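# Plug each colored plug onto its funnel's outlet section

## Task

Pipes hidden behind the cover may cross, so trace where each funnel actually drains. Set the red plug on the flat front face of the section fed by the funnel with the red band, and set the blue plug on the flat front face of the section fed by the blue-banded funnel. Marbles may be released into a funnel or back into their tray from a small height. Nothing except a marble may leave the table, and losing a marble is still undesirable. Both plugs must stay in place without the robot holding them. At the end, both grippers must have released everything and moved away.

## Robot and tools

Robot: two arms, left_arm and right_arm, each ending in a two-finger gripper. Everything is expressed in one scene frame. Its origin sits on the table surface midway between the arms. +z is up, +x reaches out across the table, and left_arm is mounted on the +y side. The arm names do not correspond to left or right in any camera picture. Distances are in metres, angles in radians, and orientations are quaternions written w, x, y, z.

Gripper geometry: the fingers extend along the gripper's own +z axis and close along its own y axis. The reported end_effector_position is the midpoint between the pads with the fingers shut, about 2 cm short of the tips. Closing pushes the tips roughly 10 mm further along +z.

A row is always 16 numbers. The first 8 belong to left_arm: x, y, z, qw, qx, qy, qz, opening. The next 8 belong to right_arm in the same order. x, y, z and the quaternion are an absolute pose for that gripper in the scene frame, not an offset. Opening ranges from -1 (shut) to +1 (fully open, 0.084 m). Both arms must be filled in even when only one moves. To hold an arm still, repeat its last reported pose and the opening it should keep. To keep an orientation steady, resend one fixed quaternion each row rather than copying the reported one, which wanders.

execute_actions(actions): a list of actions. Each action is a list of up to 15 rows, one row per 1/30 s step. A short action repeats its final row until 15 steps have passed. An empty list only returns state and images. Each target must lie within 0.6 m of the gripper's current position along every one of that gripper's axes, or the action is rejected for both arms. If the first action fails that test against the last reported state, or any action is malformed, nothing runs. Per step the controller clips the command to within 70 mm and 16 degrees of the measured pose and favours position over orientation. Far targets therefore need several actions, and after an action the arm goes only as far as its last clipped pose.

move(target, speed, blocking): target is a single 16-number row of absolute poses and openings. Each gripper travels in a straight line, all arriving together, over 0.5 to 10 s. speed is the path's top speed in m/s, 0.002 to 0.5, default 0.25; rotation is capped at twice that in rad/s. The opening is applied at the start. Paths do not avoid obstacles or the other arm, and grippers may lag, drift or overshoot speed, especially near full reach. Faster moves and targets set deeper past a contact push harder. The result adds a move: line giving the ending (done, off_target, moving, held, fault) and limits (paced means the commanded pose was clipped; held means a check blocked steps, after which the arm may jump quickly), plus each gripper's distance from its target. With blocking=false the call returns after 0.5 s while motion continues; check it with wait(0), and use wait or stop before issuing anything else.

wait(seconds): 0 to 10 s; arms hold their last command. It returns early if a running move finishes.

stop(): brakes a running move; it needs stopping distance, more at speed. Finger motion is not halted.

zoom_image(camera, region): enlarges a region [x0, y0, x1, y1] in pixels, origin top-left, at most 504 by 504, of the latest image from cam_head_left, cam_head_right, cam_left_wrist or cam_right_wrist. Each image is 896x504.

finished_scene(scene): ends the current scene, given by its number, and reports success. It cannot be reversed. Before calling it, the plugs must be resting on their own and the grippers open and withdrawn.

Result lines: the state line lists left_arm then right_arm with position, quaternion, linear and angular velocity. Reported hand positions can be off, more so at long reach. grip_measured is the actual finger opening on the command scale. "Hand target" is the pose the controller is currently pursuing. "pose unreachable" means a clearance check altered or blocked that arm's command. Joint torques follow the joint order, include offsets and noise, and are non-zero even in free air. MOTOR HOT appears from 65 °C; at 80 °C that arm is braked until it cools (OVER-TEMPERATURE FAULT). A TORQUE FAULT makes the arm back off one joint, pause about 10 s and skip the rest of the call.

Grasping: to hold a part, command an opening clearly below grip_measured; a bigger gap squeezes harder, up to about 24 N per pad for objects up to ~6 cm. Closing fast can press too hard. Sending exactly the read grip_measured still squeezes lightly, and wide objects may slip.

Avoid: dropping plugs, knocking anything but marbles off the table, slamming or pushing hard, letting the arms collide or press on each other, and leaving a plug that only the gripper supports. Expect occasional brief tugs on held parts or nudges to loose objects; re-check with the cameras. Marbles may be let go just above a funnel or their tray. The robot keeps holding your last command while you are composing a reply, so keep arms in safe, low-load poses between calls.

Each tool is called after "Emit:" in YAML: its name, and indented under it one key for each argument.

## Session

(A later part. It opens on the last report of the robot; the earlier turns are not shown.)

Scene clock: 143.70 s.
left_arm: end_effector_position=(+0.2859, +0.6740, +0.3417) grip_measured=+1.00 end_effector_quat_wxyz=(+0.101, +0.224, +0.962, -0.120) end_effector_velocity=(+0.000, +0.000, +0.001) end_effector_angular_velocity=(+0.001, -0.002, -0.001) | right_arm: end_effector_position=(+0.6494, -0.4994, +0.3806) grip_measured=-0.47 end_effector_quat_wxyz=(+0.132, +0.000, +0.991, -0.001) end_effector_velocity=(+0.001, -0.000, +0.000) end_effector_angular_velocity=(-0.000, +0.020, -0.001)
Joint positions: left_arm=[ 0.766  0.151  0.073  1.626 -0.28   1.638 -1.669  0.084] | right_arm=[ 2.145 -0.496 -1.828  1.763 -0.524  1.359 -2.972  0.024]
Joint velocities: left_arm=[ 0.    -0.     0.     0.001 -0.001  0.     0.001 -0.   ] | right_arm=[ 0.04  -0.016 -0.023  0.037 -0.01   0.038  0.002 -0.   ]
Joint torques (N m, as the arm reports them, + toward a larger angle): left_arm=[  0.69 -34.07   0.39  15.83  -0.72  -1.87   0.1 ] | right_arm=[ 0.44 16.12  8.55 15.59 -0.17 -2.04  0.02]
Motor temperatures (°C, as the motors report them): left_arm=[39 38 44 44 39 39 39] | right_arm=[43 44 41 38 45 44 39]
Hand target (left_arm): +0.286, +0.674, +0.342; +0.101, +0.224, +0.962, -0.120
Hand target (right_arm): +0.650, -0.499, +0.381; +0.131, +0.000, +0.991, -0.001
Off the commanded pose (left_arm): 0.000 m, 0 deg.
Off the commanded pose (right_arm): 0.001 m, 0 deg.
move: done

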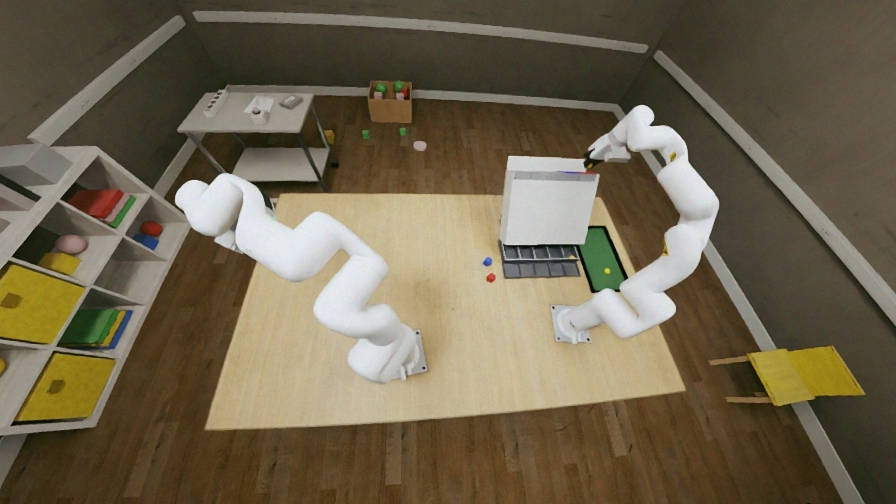

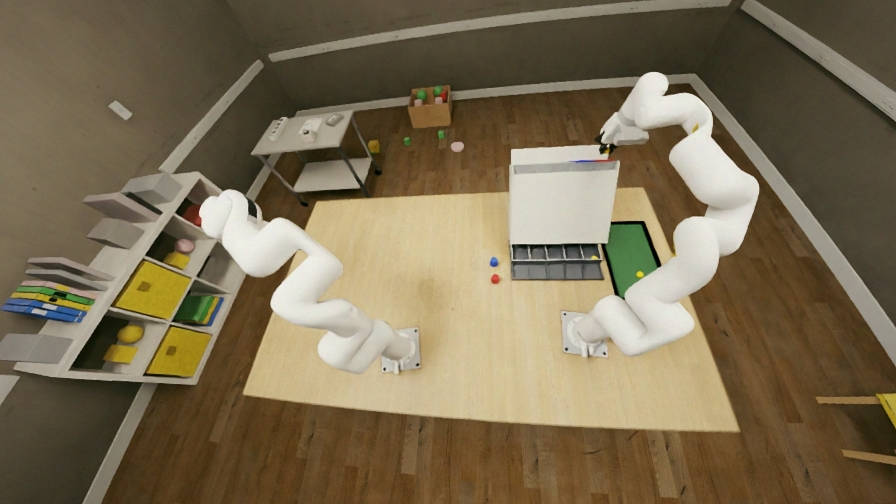

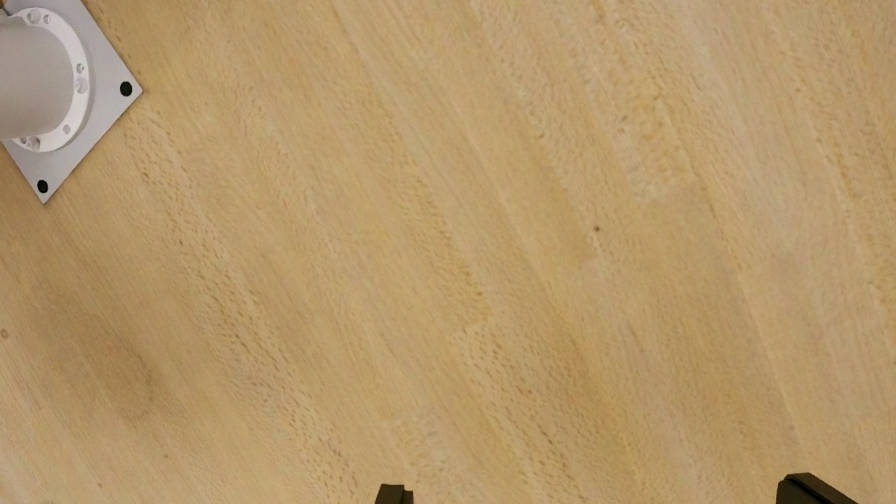

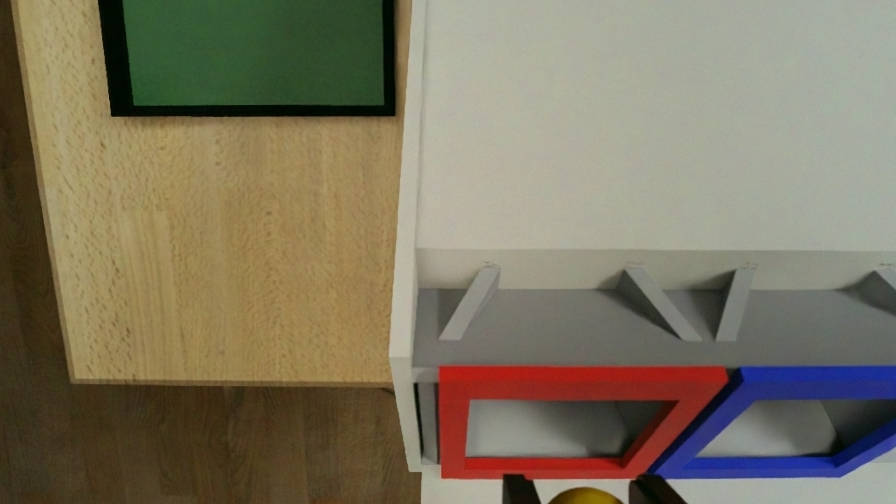

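Emit:
execute_actions:
  actions:
    - [[0.2859,0.674,0.3417,0.101,0.224,0.962,-0.12,1,0.65,-0.499,0.376,0.13,0,0.991,0,-0.7],[0.2859,0.674,0.3417,0.101,0.224,0.962,-0.12,1,0.65,-0.499,0.376,0.13,0,0.991,0,-0.7],[0.2859,0.674,0.3417,0.101,0.224,0.962,-0.12,1,0.65,-0.499,0.376,0.13,0,0.991,0,-0.7],[0.2859,0.674,0.3417,0.101,0.224,0.962,-0.12,1,0.65,-0.499,0.376,0.13,0,0.991,0,0.3]]
    - [[0.2859,0.674,0.3417,0.101,0.224,0.962,-0.12,1,0.645,-0.495,0.38,0.13,0,0.991,0,0.3],[0.2859,0.674,0.3417,0.101,0.224,0.962,-0.12,1,0.638,-0.49,0.384,0.13,0,0.991,0,0.3],[0.2859,0.674,0.3417,0.101,0.224,0.962,-0.12,1,0.63,-0.484,0.387,0.13,0,0.991,0,0.3],[0.2859,0.674,0.3417,0.101,0.224,0.962,-0.12,1,0.622,-0.478,0.389,0.13,0,0.991,0,0.3],[0.2859,0.674,0.3417,0.101,0.224,0.962,-0.12,1,0.614,-0.472,0.39,0.13,0,0.991,0,0.3],[0.2859,0.674,0.3417,0.101,0.224,0.962,-0.12,1,0.606,-0.466,0.39,0.13,0,0.991,0,0.3],[0.2859,0.674,0.3417,0.101,0.224,0.962,-0.12,1,0.598,-0.46,0.39,0.13,0,0.991,0,0.3],[0.2859,0.674,0.3417,0.101,0.224,0.962,-0.12,1,0.59,-0.455,0.39,0.13,0,0.991,0,0.3],[0.2859,0.674,0.3417,0.101,0.224,0.962,-0.12,1,0.585,-0.45,0.39,0.13,0,0.991,0,0.3]]

Emit:
move:
  target: [0.2859,0.674,0.3417,0.101,0.224,0.962,-0.12,1,0.36,-0.085,0.11,0,0,1,0,0.3]
  speed: 0.35

Scene clock: 169.70 s.
left_arm: end_effector_position=(+0.2859, +0.6740, +0.3417) grip_measured=+1.00 end_effector_quat_wxyz=(+0.101, +0.224, +0.962, -0.120) end_effector_velocity=(-0.001, +0.001, +0.000) end_effector_angular_velocity=(-0.000, +0.000, +0.004) | right_arm: end_effector_position=(+0.5961, -0.4525, +0.3831) grip_measured=+0.29 end_effector_quat_wxyz=(+0.101, +0.000, +0.995, -0.006) end_effector_velocity=(-0.073, +0.031, +0.012) end_effector_angular_velocity=(+0.012, -0.003, -0.030)
Joint positions: left_arm=[ 0.766  0.151  0.073  1.626 -0.28   1.638 -1.669  0.084] | right_arm=[ 1.913 -0.309 -1.646  1.582 -0.357  1.361 -2.963  0.056]
Joint velocities: left_arm=[ 0.004 -0.     0.     0.     0.     0.001 -0.    -0.   ] | right_arm=[-0.727  0.356  0.509 -0.307  0.377 -0.122 -0.121  0.   ]
Joint torques (N m, as the arm reports them, + toward a larger angle): left_arm=[  0.02 -33.98   0.08  15.83  -0.09  -1.84  -0.15] | right_arm=[-0.57  6.57  4.14 17.31 -0.41 -2.23  0.12]
Motor temperatures (°C, as the motors report them): left_arm=[39 38 44 44 39 39 39] | right_arm=[43 45 41 38 45 44 39]
Hand target (left_arm): +0.286, +0.674, +0.342; +0.101, +0.224, +0.962, -0.120
Hand target (right_arm): +0.588, -0.450, +0.385; +0.105, +0.002, +0.994, -0.005
Off the commanded pose (left_arm): 0.000 m, 0 deg.
Off the commanded pose (right_arm): 0.013 m, 3 deg.

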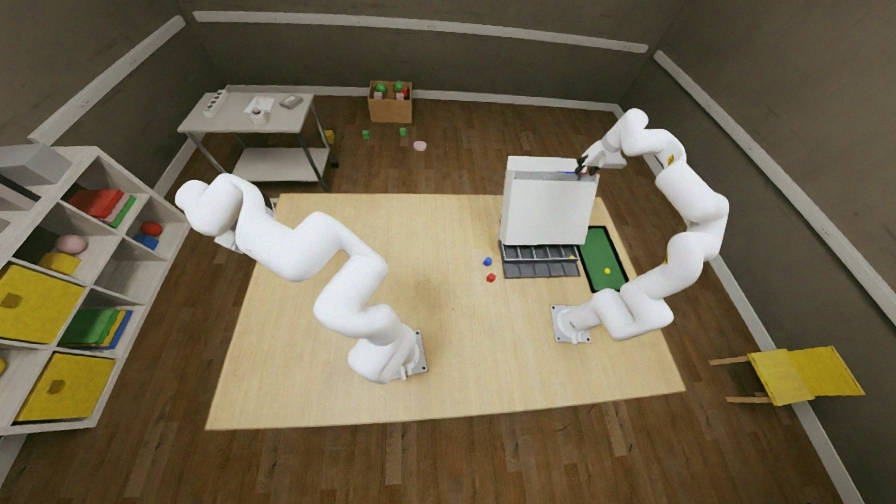

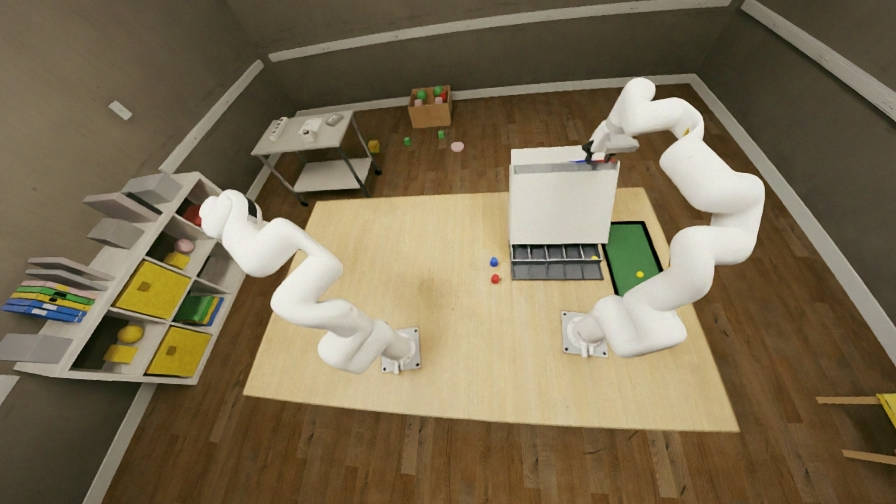

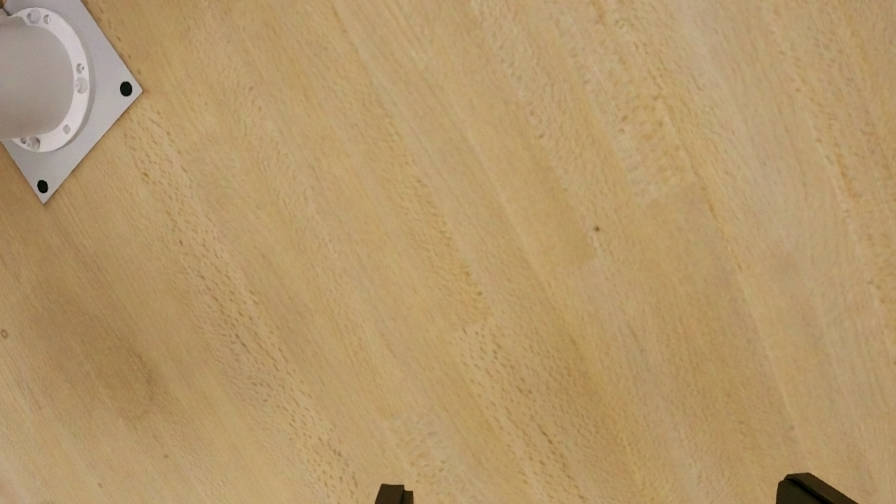

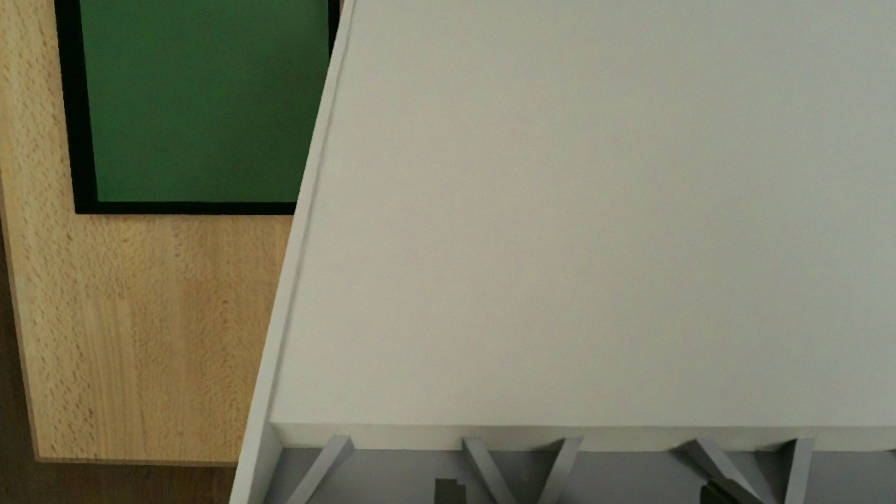

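Scene clock: 172.10 s.
left_arm: end_effector_position=(+0.2859, +0.6740, +0.3417) grip_measured=+1.00 end_effector_quat_wxyz=(+0.101, +0.224, +0.962, -0.120) end_effector_velocity=(+0.000, +0.000, +0.000) end_effector_angular_velocity=(+0.001, +0.000, +0.000) | right_arm: end_effector_position=(+0.3599, -0.0871, +0.1094) grip_measured=+0.29 end_effector_quat_wxyz=(+0.001, +0.000, +1.000, -0.000) end_effector_velocity=(-0.001, +0.001, -0.002) end_effector_angular_velocity=(-0.007, +0.016, +0.004)
Joint positions: left_arm=[ 0.766  0.151  0.073  1.626 -0.28   1.638 -1.669  0.084] | right_arm=[ 1.871  0.175 -0.955  0.873  0.199  0.78  -2.453  0.056]
Joint velocities: left_arm=[-0.    -0.     0.     0.001  0.001 -0.001 -0.    -0.   ] | right_arm=[-0.015  0.022  0.012  0.017  0.029  0.022 -0.026  0.   ]
Joint torques (N m, as the arm reports them, + toward a larger angle): left_arm=[  0.21 -34.1   -0.33  15.82   0.16  -1.75  -0.02] | right_arm=[  0.07 -11.17  -3.18  15.46  -0.49  -1.45   0.2 ]
Motor temperatures (°C, as the motors report them): left_arm=[39 38 44 44 39 39 39] | right_arm=[43 45 41 38 45 44 39]
Hand target (left_arm): +0.286, +0.674, +0.342; +0.101, +0.224, +0.962, -0.120
Hand target (right_arm): +0.360, -0.087, +0.109; +0.001, +0.000, +1.000, -0.001
Off the commanded pose (left_arm): 0.000 m, 0 deg.
Off the commanded pose (right_arm): 0.002 m, 0 deg.
move: done; limits=paced

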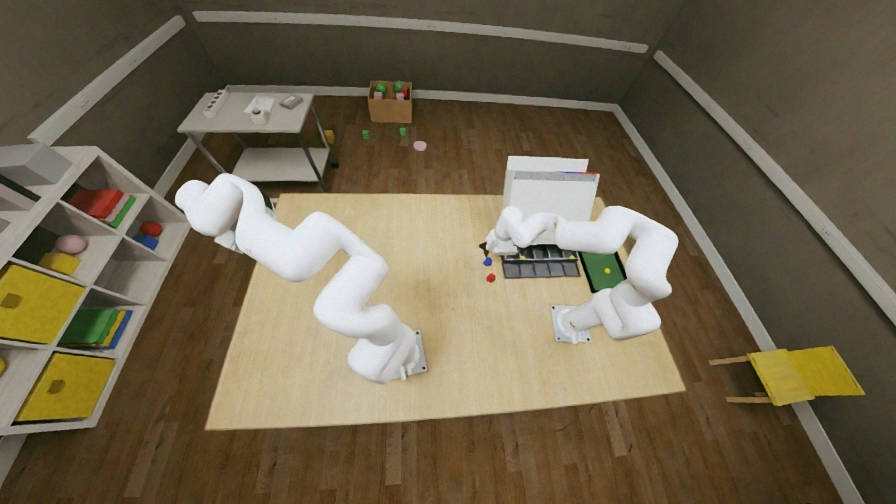

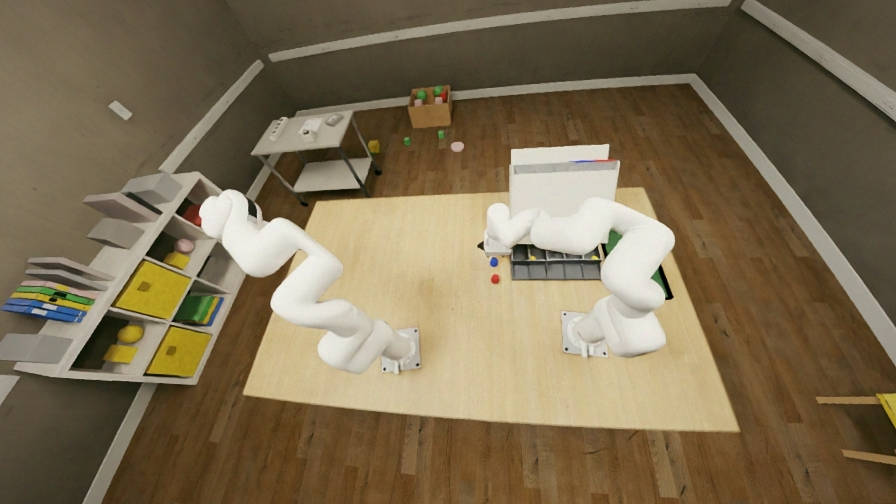

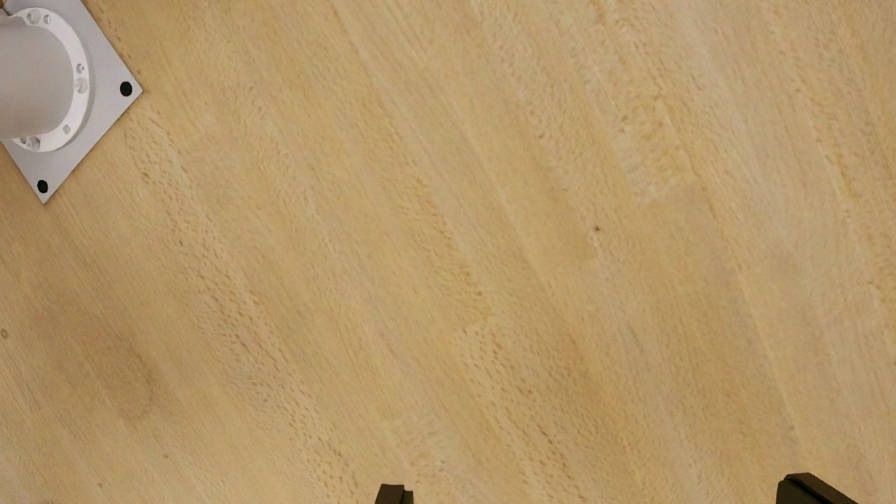

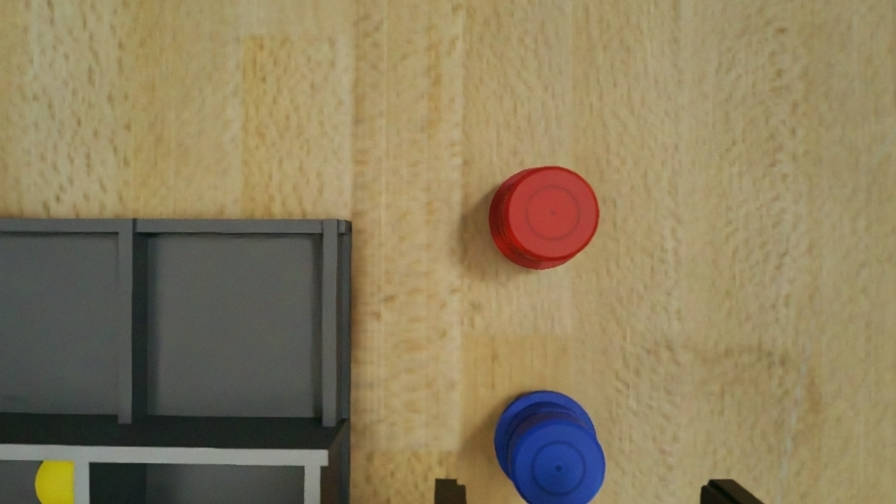

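Emit:
move:
  target: [0.2859,0.674,0.3417,0.101,0.224,0.962,-0.12,1,0.28,-0.085,0.07,0,0,1,0,0.3]
  speed: 0.3

Emit:
execute_actions:
  actions:
    - [[0.2859,0.674,0.3417,0.101,0.224,0.962,-0.12,1,0.28,-0.085,0.065,0,0,1,0,0.3],[0.2859,0.674,0.3417,0.101,0.224,0.962,-0.12,1,0.28,-0.085,0.06,0,0,1,0,0.3],[0.2859,0.674,0.3417,0.101,0.224,0.962,-0.12,1,0.28,-0.085,0.055,0,0,1,0,0.3],[0.2859,0.674,0.3417,0.101,0.224,0.962,-0.12,1,0.28,-0.085,0.05,0,0,1,0,0.3],[0.2859,0.674,0.3417,0.101,0.224,0.962,-0.12,1,0.28,-0.085,0.045,0,0,1,0,0.3],[0.2859,0.674,0.3417,0.101,0.224,0.962,-0.12,1,0.28,-0.085,0.041,0,0,1,0,0.3],[0.2859,0.674,0.3417,0.101,0.224,0.962,-0.12,1,0.28,-0.085,0.039,0,0,1,0,0.2],[0.2859,0.674,0.3417,0.101,0.224,0.962,-0.12,1,0.28,-0.085,0.037,0,0,1,0,0.1]]
    - [[0.2859,0.674,0.3417,0.101,0.224,0.962,-0.12,1,0.28,-0.085,0.037,0,0,1,0,0.0],[0.2859,0.674,0.3417,0.101,0.224,0.962,-0.12,1,0.28,-0.085,0.037,0,0,1,0,-0.1],[0.2859,0.674,0.3417,0.101,0.224,0.962,-0.12,1,0.28,-0.085,0.037,0,0,1,0,-0.15],[0.2859,0.674,0.3417,0.101,0.224,0.962,-0.12,1,0.28,-0.085,0.037,0,0,1,0,-0.2],[0.2859,0.674,0.3417,0.101,0.224,0.962,-0.12,1,0.28,-0.085,0.037,0,0,1,0,-0.25],[0.2859,0.674,0.3417,0.101,0.224,0.962,-0.12,1,0.28,-0.085,0.037,0,0,1,0,-0.35],[0.2859,0.674,0.3417,0.101,0.224,0.962,-0.12,1,0.28,-0.085,0.037,0,0,1,0,-0.7]]
    - [[0.2859,0.674,0.3417,0.101,0.224,0.962,-0.12,1,0.28,-0.085,0.041,0,0,1,0,-0.7],[0.2859,0.674,0.3417,0.101,0.224,0.962,-0.12,1,0.282,-0.085,0.046,0,0,1,0,-0.7],[0.2859,0.674,0.3417,0.101,0.224,0.962,-0.12,1,0.285,-0.086,0.052,0,0,1,0,-0.7],[0.2859,0.674,0.3417,0.101,0.224,0.962,-0.12,1,0.288,-0.088,0.058,0,0,1,0,-0.7],[0.2859,0.674,0.3417,0.101,0.224,0.962,-0.12,1,0.291,-0.09,0.064,0,0,1,0,-0.7],[0.2859,0.674,0.3417,0.101,0.224,0.962,-0.12,1,0.294,-0.094,0.07,0,0,1,0,-0.7],[0.2859,0.674,0.3417,0.101,0.224,0.962,-0.12,1,0.296,-0.1,0.075,0,0,1,0,-0.7]]

Emit:
move:
  target: [0.2859,0.674,0.3417,0.101,0.224,0.962,-0.12,1,0.316,-0.276,0.072,0,0,1,0,-0.7]
  speed: 0.3

Scene clock: 200.80 s.
left_arm: end_effector_position=(+0.2859, +0.6740, +0.3417) grip_measured=+1.00 end_effector_quat_wxyz=(+0.101, +0.224, +0.962, -0.120) end_effector_velocity=(-0.001, +0.001, +0.000) end_effector_angular_velocity=(+0.000, +0.000, +0.003) | right_arm: end_effector_position=(+0.2807, -0.0854, +0.0703) grip_measured=+0.29 end_effector_quat_wxyz=(+0.000, +0.000, +1.000, -0.000) end_effector_velocity=(-0.003, +0.000, -0.002) end_effector_angular_velocity=(-0.000, -0.004, +0.001)
Joint positions: left_arm=[ 0.766  0.151  0.073  1.626 -0.28   1.638 -1.669  0.084] | right_arm=[ 2.003  0.086 -0.92   0.668  0.117  0.619 -2.245  0.056]
Joint velocities: left_arm=[ 0.002  0.    -0.     0.     0.    -0.    -0.001  0.   ] | right_arm=[ 0.007 -0.002  0.002 -0.009 -0.008 -0.011  0.014  0.   ]
Joint torques (N m, as the arm reports them, + toward a larger angle): left_arm=[  0.1  -34.08  -0.13  15.6   -0.15  -1.77  -0.04] | right_arm=[  0.7  -10.01  -1.37  14.18  -0.56  -1.74   0.04]
Motor temperatures (°C, as the motors report them): left_arm=[39 38 44 44 39 39 39] | right_arm=[43 44 40 38 45 44 39]
Hand target (left_arm): +0.286, +0.674, +0.342; +0.101, +0.224, +0.962, -0.120
Hand target (right_arm): +0.280, -0.085, +0.070; +0.000, -0.000, +1.000, -0.000
Off the commanded pose (left_arm): 0.000 m, 0 deg.
Off the commanded pose (right_arm): 0.001 m, 0 deg.
move: done

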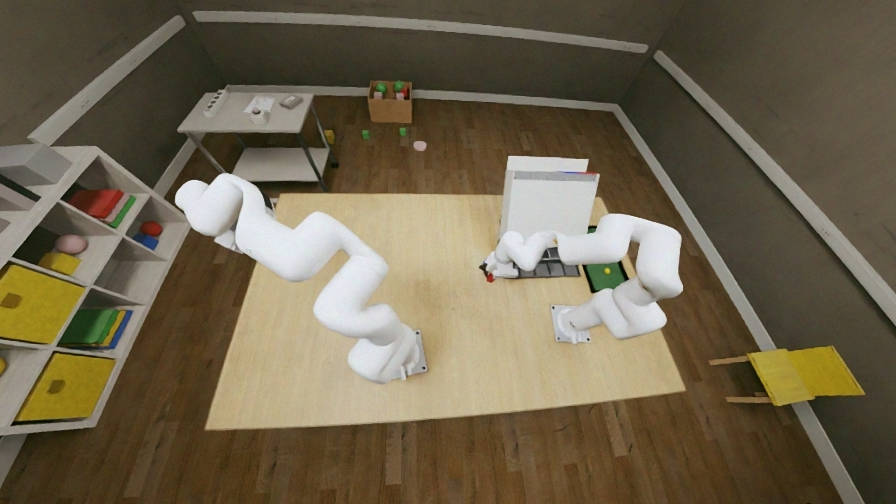

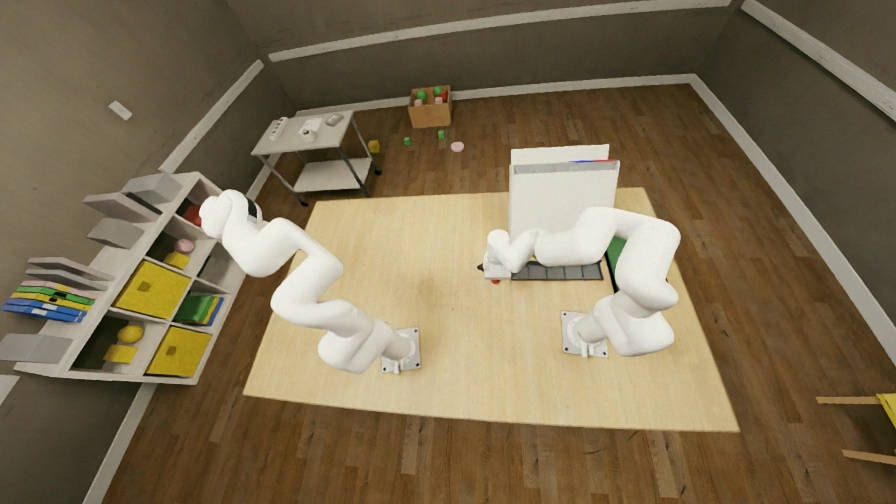

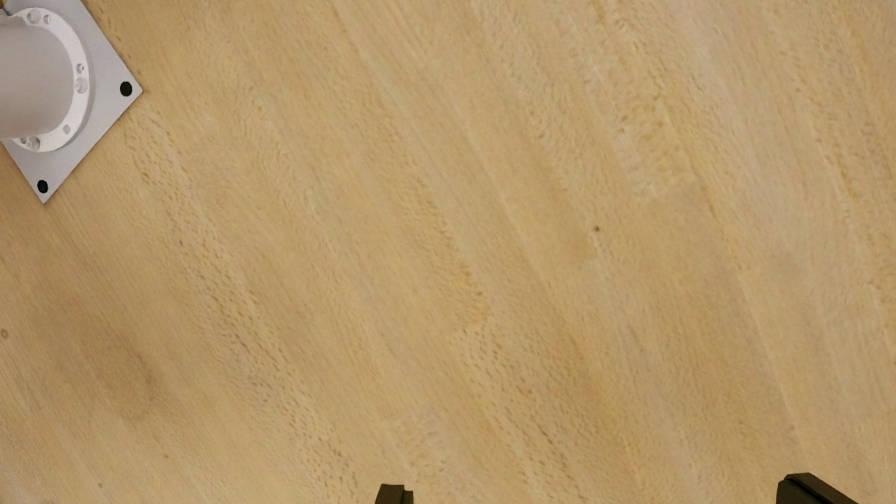

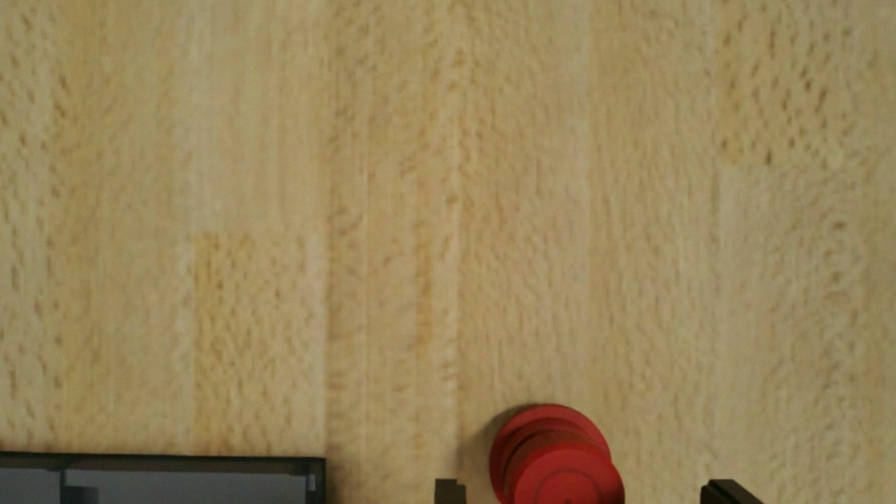

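Scene clock: 202.30 s.
left_arm: end_effector_position=(+0.2859, +0.6740, +0.3417) grip_measured=+1.00 end_effector_quat_wxyz=(+0.101, +0.224, +0.962, -0.120) end_effector_velocity=(-0.000, -0.000, +0.000) end_effector_angular_velocity=(-0.001, +0.000, +0.001) | right_arm: end_effector_position=(+0.2963, -0.0981, +0.0703) grip_measured=-0.33 end_effector_quat_wxyz=(-0.003, +0.000, +1.000, +0.001) end_effector_velocity=(-0.004, -0.013, +0.035) end_effector_angular_velocity=(-0.022, -0.022, +0.026)
Joint positions: left_arm=[ 0.766  0.151  0.073  1.626 -0.28   1.638 -1.669  0.084] | right_arm=[ 1.973  0.084 -0.942  0.665  0.129  0.621 -2.307  0.03 ]
Joint velocities: left_arm=[ 0.001  0.     0.     0.    -0.001  0.001 -0.001 -0.   ] | right_arm=[ 0.058 -0.21  -0.081 -0.029 -0.353  0.084  0.238 -0.   ]
Joint torques (N m, as the arm reports them, + toward a larger angle): left_arm=[  0.34 -34.04   0.19  16.05  -0.26  -1.65   0.03] | right_arm=[ 0.79 -8.23 -0.94 14.22 -0.03 -1.78  0.08]
Motor temperatures (°C, as the motors report them): left_arm=[39 38 44 44 39 39 39] | right_arm=[43 44 40 38 45 44 39]
Hand target (left_arm): +0.286, +0.674, +0.342; +0.101, +0.224, +0.962, -0.120
Hand target (right_arm): +0.296, -0.100, +0.074; -0.001, -0.000, +1.000, +0.000
Off the commanded pose (left_arm): 0.000 m, 0 deg.
Off the commanded pose (right_arm): 0.005 m, 0 deg.

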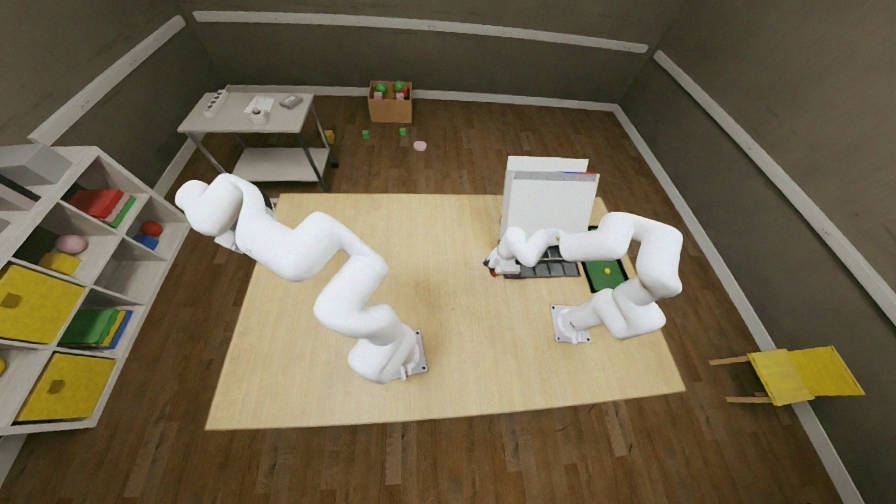

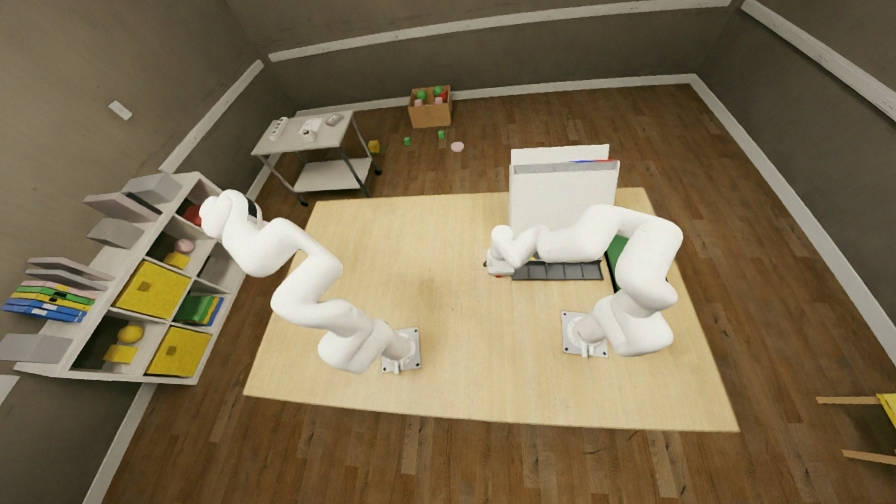

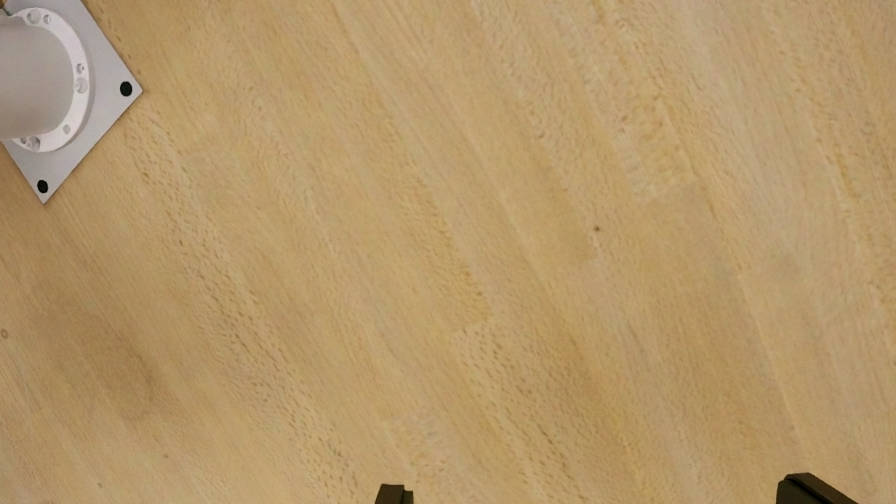

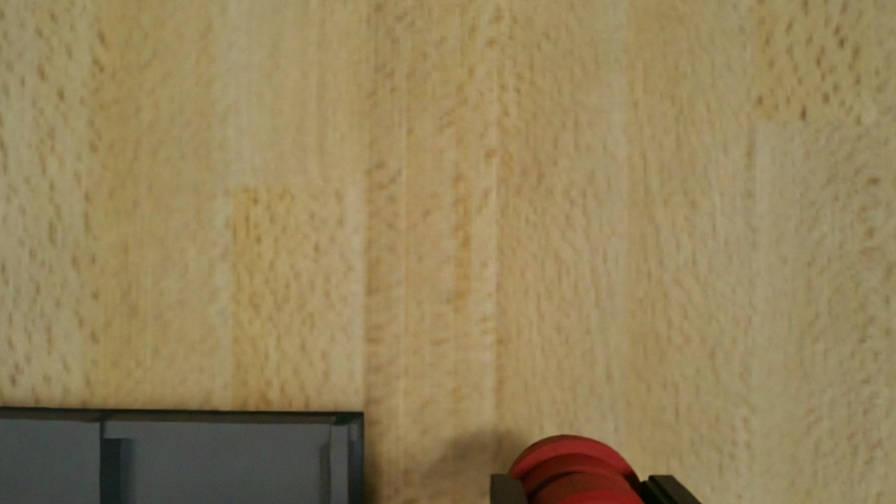

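Scene clock: 203.77 s.
left_arm: end_effector_position=(+0.2859, +0.6740, +0.3417) grip_measured=+1.00 end_effector_quat_wxyz=(+0.101, +0.224, +0.962, -0.120) end_effector_velocity=(-0.000, +0.000, -0.000) end_effector_angular_velocity=(-0.001, +0.000, +0.001) | right_arm: end_effector_position=(+0.3158, -0.2756, +0.0718) grip_measured=-0.33 end_effector_quat_wxyz=(-0.001, -0.000, +1.000, -0.000) end_effector_velocity=(-0.001, -0.001, +0.002) end_effector_angular_velocity=(+0.005, -0.009, -0.004)
Joint positions: left_arm=[ 0.766  0.151  0.073  1.626 -0.28   1.638 -1.669  0.084] | right_arm=[ 1.499 -0.478 -0.991  0.339 -0.623  0.719 -2.175  0.03 ]
Joint velocities: left_arm=[ 0.001 -0.     0.    -0.001 -0.     0.     0.     0.   ] | right_arm=[-0.022 -0.021  0.016 -0.011 -0.017  0.004  0.013 -0.   ]
Joint torques (N m, as the arm reports them, + toward a larger angle): left_arm=[  0.32 -33.97   0.24  15.86  -0.57  -1.71   0.02] | right_arm=[ 1.35 -1.79  4.88 13.16  0.15 -1.61 -0.08]
Motor temperatures (°C, as the motors report them): left_arm=[39 38 44 44 39 39 39] | right_arm=[43 44 40 38 45 44 39]
Hand target (left_arm): +0.286, +0.674, +0.342; +0.101, +0.224, +0.962, -0.120
Hand target (right_arm): +0.316, -0.276, +0.072; -0.001, -0.000, +1.000, +0.000
Off the commanded pose (left_arm): 0.000 m, 0 deg.
Off the commanded pose (right_arm): 0.000 m, 0 deg.
move: done; limits=paced

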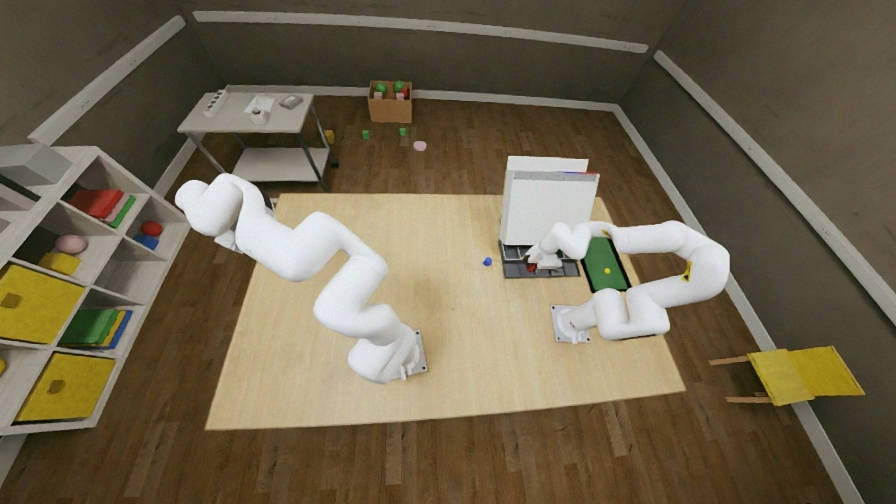

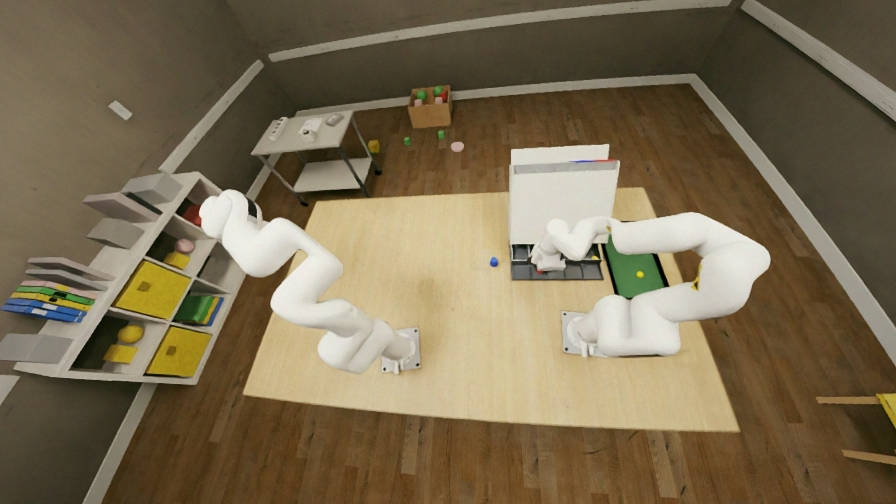

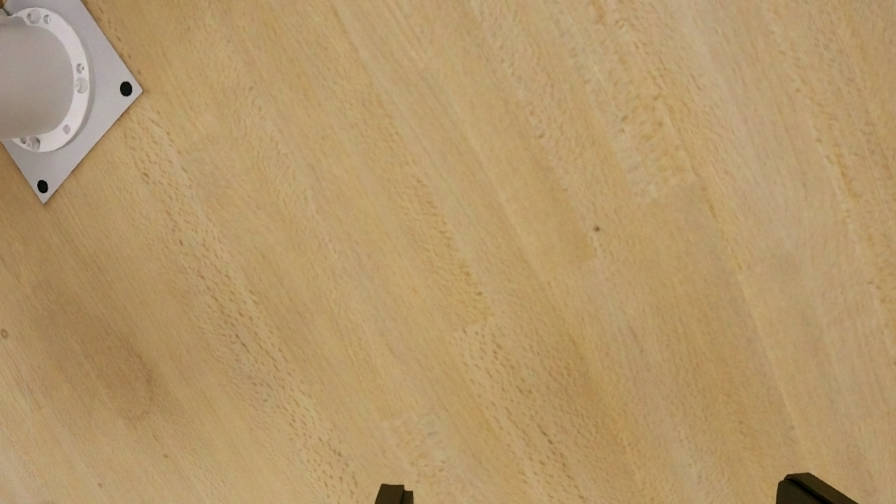

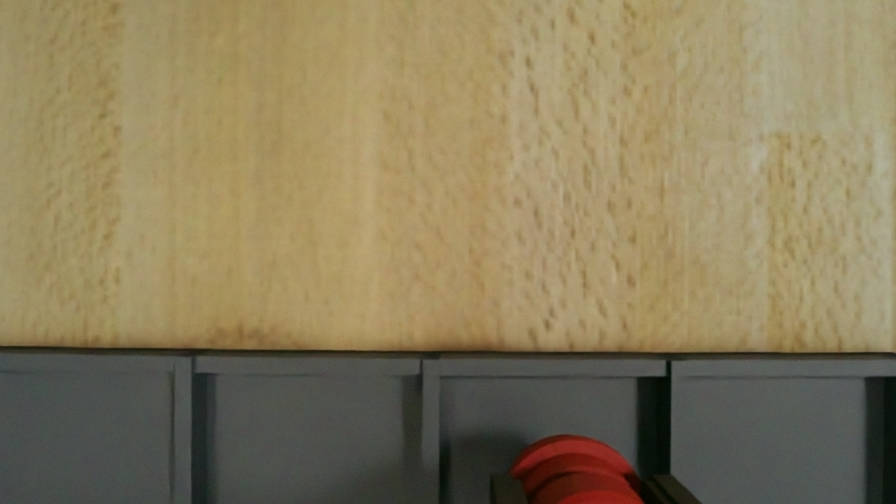

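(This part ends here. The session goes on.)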